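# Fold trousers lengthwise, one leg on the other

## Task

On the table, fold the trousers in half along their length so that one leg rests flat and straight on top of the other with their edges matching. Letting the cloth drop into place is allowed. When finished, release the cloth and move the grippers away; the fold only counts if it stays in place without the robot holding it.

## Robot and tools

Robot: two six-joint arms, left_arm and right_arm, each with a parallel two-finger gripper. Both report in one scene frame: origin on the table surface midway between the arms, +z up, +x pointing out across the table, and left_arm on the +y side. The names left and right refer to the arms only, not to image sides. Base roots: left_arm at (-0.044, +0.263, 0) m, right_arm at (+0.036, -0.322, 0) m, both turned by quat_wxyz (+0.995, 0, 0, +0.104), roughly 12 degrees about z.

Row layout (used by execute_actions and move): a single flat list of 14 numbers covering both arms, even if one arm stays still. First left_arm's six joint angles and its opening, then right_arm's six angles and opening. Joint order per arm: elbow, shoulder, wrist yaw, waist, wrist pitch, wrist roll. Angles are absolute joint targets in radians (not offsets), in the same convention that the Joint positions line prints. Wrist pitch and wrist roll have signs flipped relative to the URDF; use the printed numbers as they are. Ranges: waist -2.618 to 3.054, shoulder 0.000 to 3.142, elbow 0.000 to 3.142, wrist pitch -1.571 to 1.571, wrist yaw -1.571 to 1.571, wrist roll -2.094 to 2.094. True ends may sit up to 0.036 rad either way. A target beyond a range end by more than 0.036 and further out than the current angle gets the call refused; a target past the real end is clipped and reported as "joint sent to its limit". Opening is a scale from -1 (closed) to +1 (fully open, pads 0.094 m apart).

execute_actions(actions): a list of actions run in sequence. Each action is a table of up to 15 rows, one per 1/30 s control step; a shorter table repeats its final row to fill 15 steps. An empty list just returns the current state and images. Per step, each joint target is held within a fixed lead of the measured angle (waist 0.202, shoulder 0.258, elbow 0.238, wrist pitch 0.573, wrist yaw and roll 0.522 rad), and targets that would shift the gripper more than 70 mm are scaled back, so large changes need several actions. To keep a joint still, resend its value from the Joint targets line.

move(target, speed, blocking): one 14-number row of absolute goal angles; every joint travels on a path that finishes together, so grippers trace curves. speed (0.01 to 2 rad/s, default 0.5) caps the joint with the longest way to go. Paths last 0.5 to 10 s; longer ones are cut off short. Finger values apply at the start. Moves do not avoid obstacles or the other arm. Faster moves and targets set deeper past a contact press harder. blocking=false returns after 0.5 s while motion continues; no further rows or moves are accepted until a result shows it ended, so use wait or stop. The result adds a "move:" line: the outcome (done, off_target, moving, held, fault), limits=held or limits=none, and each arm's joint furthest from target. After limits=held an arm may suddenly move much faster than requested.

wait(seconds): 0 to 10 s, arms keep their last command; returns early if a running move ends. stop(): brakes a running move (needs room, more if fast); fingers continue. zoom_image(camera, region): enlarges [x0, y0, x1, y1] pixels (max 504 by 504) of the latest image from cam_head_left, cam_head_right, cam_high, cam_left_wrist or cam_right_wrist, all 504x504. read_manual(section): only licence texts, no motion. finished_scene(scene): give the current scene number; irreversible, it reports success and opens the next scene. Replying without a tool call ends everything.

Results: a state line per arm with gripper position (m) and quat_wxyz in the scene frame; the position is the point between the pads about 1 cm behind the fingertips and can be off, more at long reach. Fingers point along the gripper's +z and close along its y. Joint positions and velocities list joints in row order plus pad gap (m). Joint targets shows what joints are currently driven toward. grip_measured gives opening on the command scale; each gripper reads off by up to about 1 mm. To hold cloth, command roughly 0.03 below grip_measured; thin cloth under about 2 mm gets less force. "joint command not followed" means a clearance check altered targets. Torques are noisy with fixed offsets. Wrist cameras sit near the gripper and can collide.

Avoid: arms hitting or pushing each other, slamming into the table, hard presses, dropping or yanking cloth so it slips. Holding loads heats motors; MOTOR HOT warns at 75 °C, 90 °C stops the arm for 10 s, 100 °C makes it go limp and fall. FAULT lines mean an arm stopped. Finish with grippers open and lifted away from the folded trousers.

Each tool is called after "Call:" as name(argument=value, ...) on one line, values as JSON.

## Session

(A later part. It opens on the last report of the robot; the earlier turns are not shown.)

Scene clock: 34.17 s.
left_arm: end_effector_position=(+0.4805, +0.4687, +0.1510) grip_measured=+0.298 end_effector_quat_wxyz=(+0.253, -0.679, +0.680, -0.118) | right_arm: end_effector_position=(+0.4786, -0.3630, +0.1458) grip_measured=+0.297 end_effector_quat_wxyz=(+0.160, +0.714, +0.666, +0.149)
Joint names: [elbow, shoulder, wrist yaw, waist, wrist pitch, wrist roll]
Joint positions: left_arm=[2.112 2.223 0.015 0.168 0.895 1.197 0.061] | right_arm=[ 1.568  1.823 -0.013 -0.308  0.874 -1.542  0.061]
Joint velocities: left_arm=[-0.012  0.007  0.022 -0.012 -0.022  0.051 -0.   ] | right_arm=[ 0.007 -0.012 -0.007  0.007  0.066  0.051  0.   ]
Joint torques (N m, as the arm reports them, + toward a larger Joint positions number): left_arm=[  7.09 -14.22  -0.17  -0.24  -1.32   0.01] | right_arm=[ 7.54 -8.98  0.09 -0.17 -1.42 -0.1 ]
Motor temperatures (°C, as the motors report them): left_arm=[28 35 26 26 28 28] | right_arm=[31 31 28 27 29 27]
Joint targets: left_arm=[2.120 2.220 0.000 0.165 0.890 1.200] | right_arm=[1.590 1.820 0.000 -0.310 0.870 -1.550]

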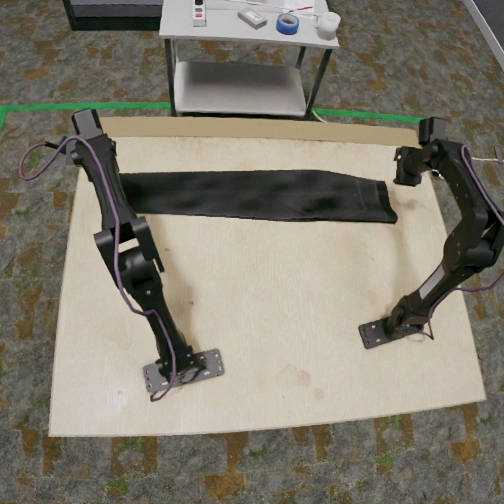

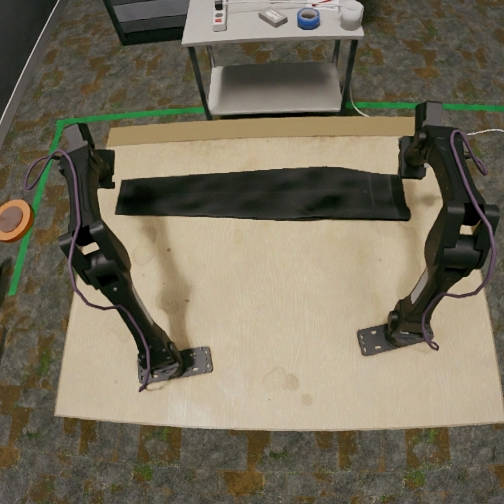

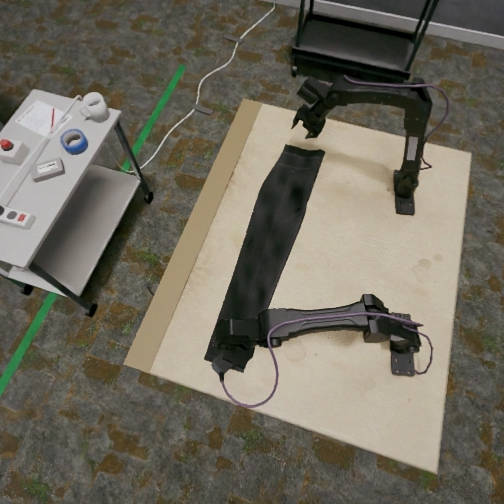

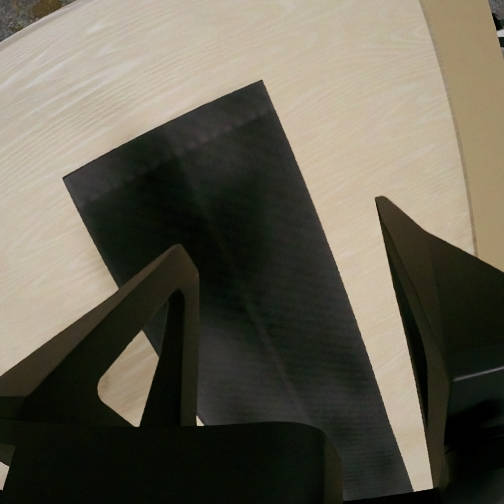

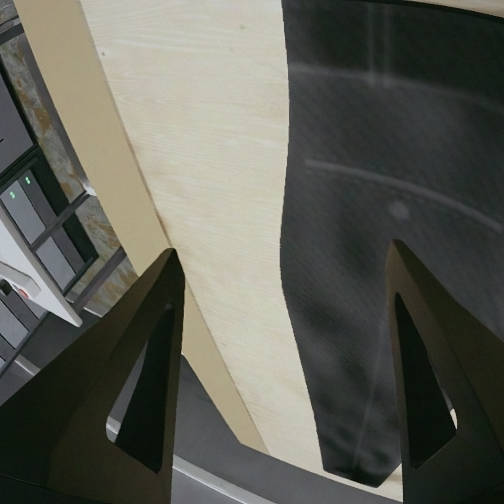

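Call:
move(target=[0.7,0.7,0,0.2,1.0,1.2,0.3,0.7,0.7,0,-0.6,1.0,-1.55,0.3], speed=1.2)

Call:
zoom_image(camera="cam_high", region=[150,130,400,390])

Scene clock: 37.63 s.
left_arm: end_effector_position=(+0.1410, +0.3386, +0.1403) grip_measured=+0.298 end_effector_quat_wxyz=(+0.253, -0.685, +0.673, -0.115) | right_arm: end_effector_position=(+0.2252, -0.3939, +0.1427) grip_measured=+0.297 end_effector_quat_wxyz=(+0.234, +0.786, +0.549, +0.161)
Joint names: [elbow, shoulder, wrist yaw, waist, wrist pitch, wrist roll]
Joint positions: left_arm=[0.711 0.72  0.015 0.187 0.998 1.198 0.061] | right_arm=[ 0.714  0.72  -0.013 -0.589  0.989 -1.544  0.061]
Joint velocities: left_arm=[-0.002 -0.017 -0.051 -0.007 -0.007 -0.007  0.   ] | right_arm=[ 0.002 -0.007 -0.007 -0.012  0.022  0.022 -0.001]
Joint torques (N m, as the arm reports them, + toward a larger Joint positions number): left_arm=[ 5.71 -1.52 -0.18  1.08 -1.19  0.  ] | right_arm=[ 5.04 -1.15  0.09 -0.98 -1.5  -0.07]
Motor temperatures (°C, as the motors report them): left_arm=[28 35 26 26 28 28] | right_arm=[31 31 28 27 29 27]
Joint targets: left_arm=[0.700 0.700 -0.000 0.200 1.000 1.200] | right_arm=[0.700 0.700 -0.000 -0.600 1.000 -1.550]
move: done; limits=none; left_arm: farthest joint: the shoulder, 0.020 radians from its target (1.523 radians at the start); right_arm: farthest joint: the shoulder, 0.020 radians from its target (1.123 radians at the start)

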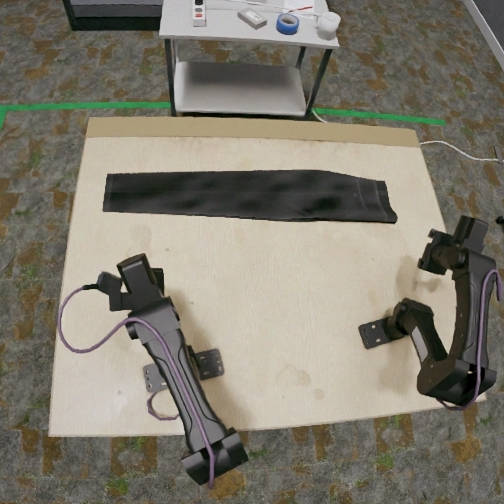

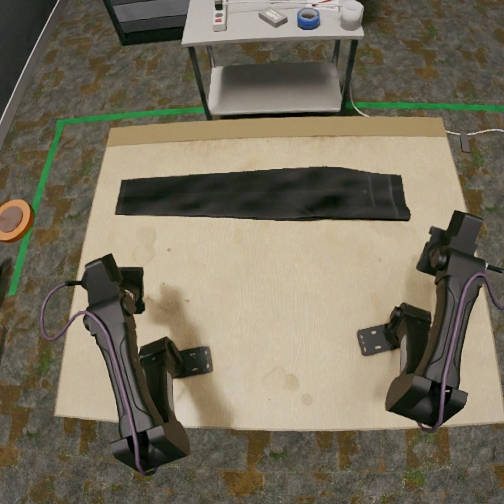

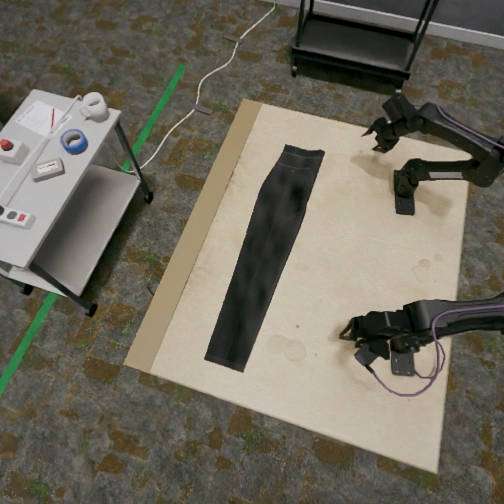

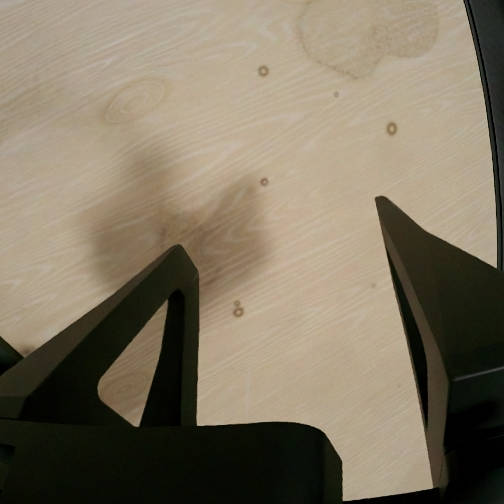

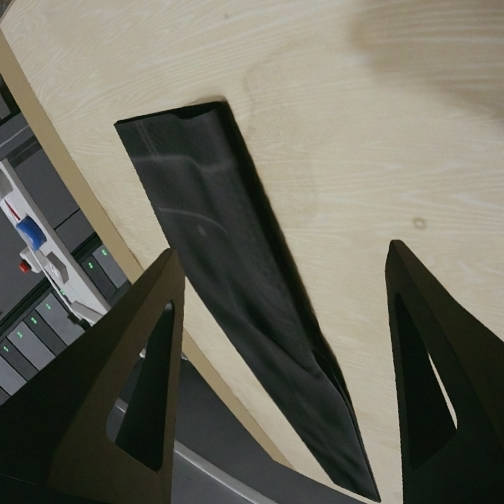

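Region (150, 130, 400, 390) of cam_high's 504x504 image, scaled by 1.938, with more detail than that image has; it fills the left 485 columns of this view, and the rest is white.

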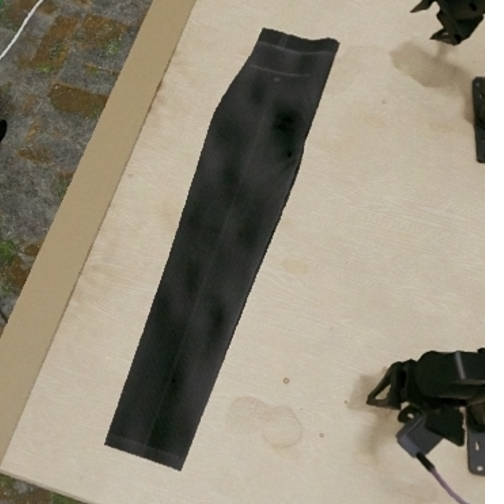

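Call:
finished_scene(scene=2)

The scene is finished: the task was done.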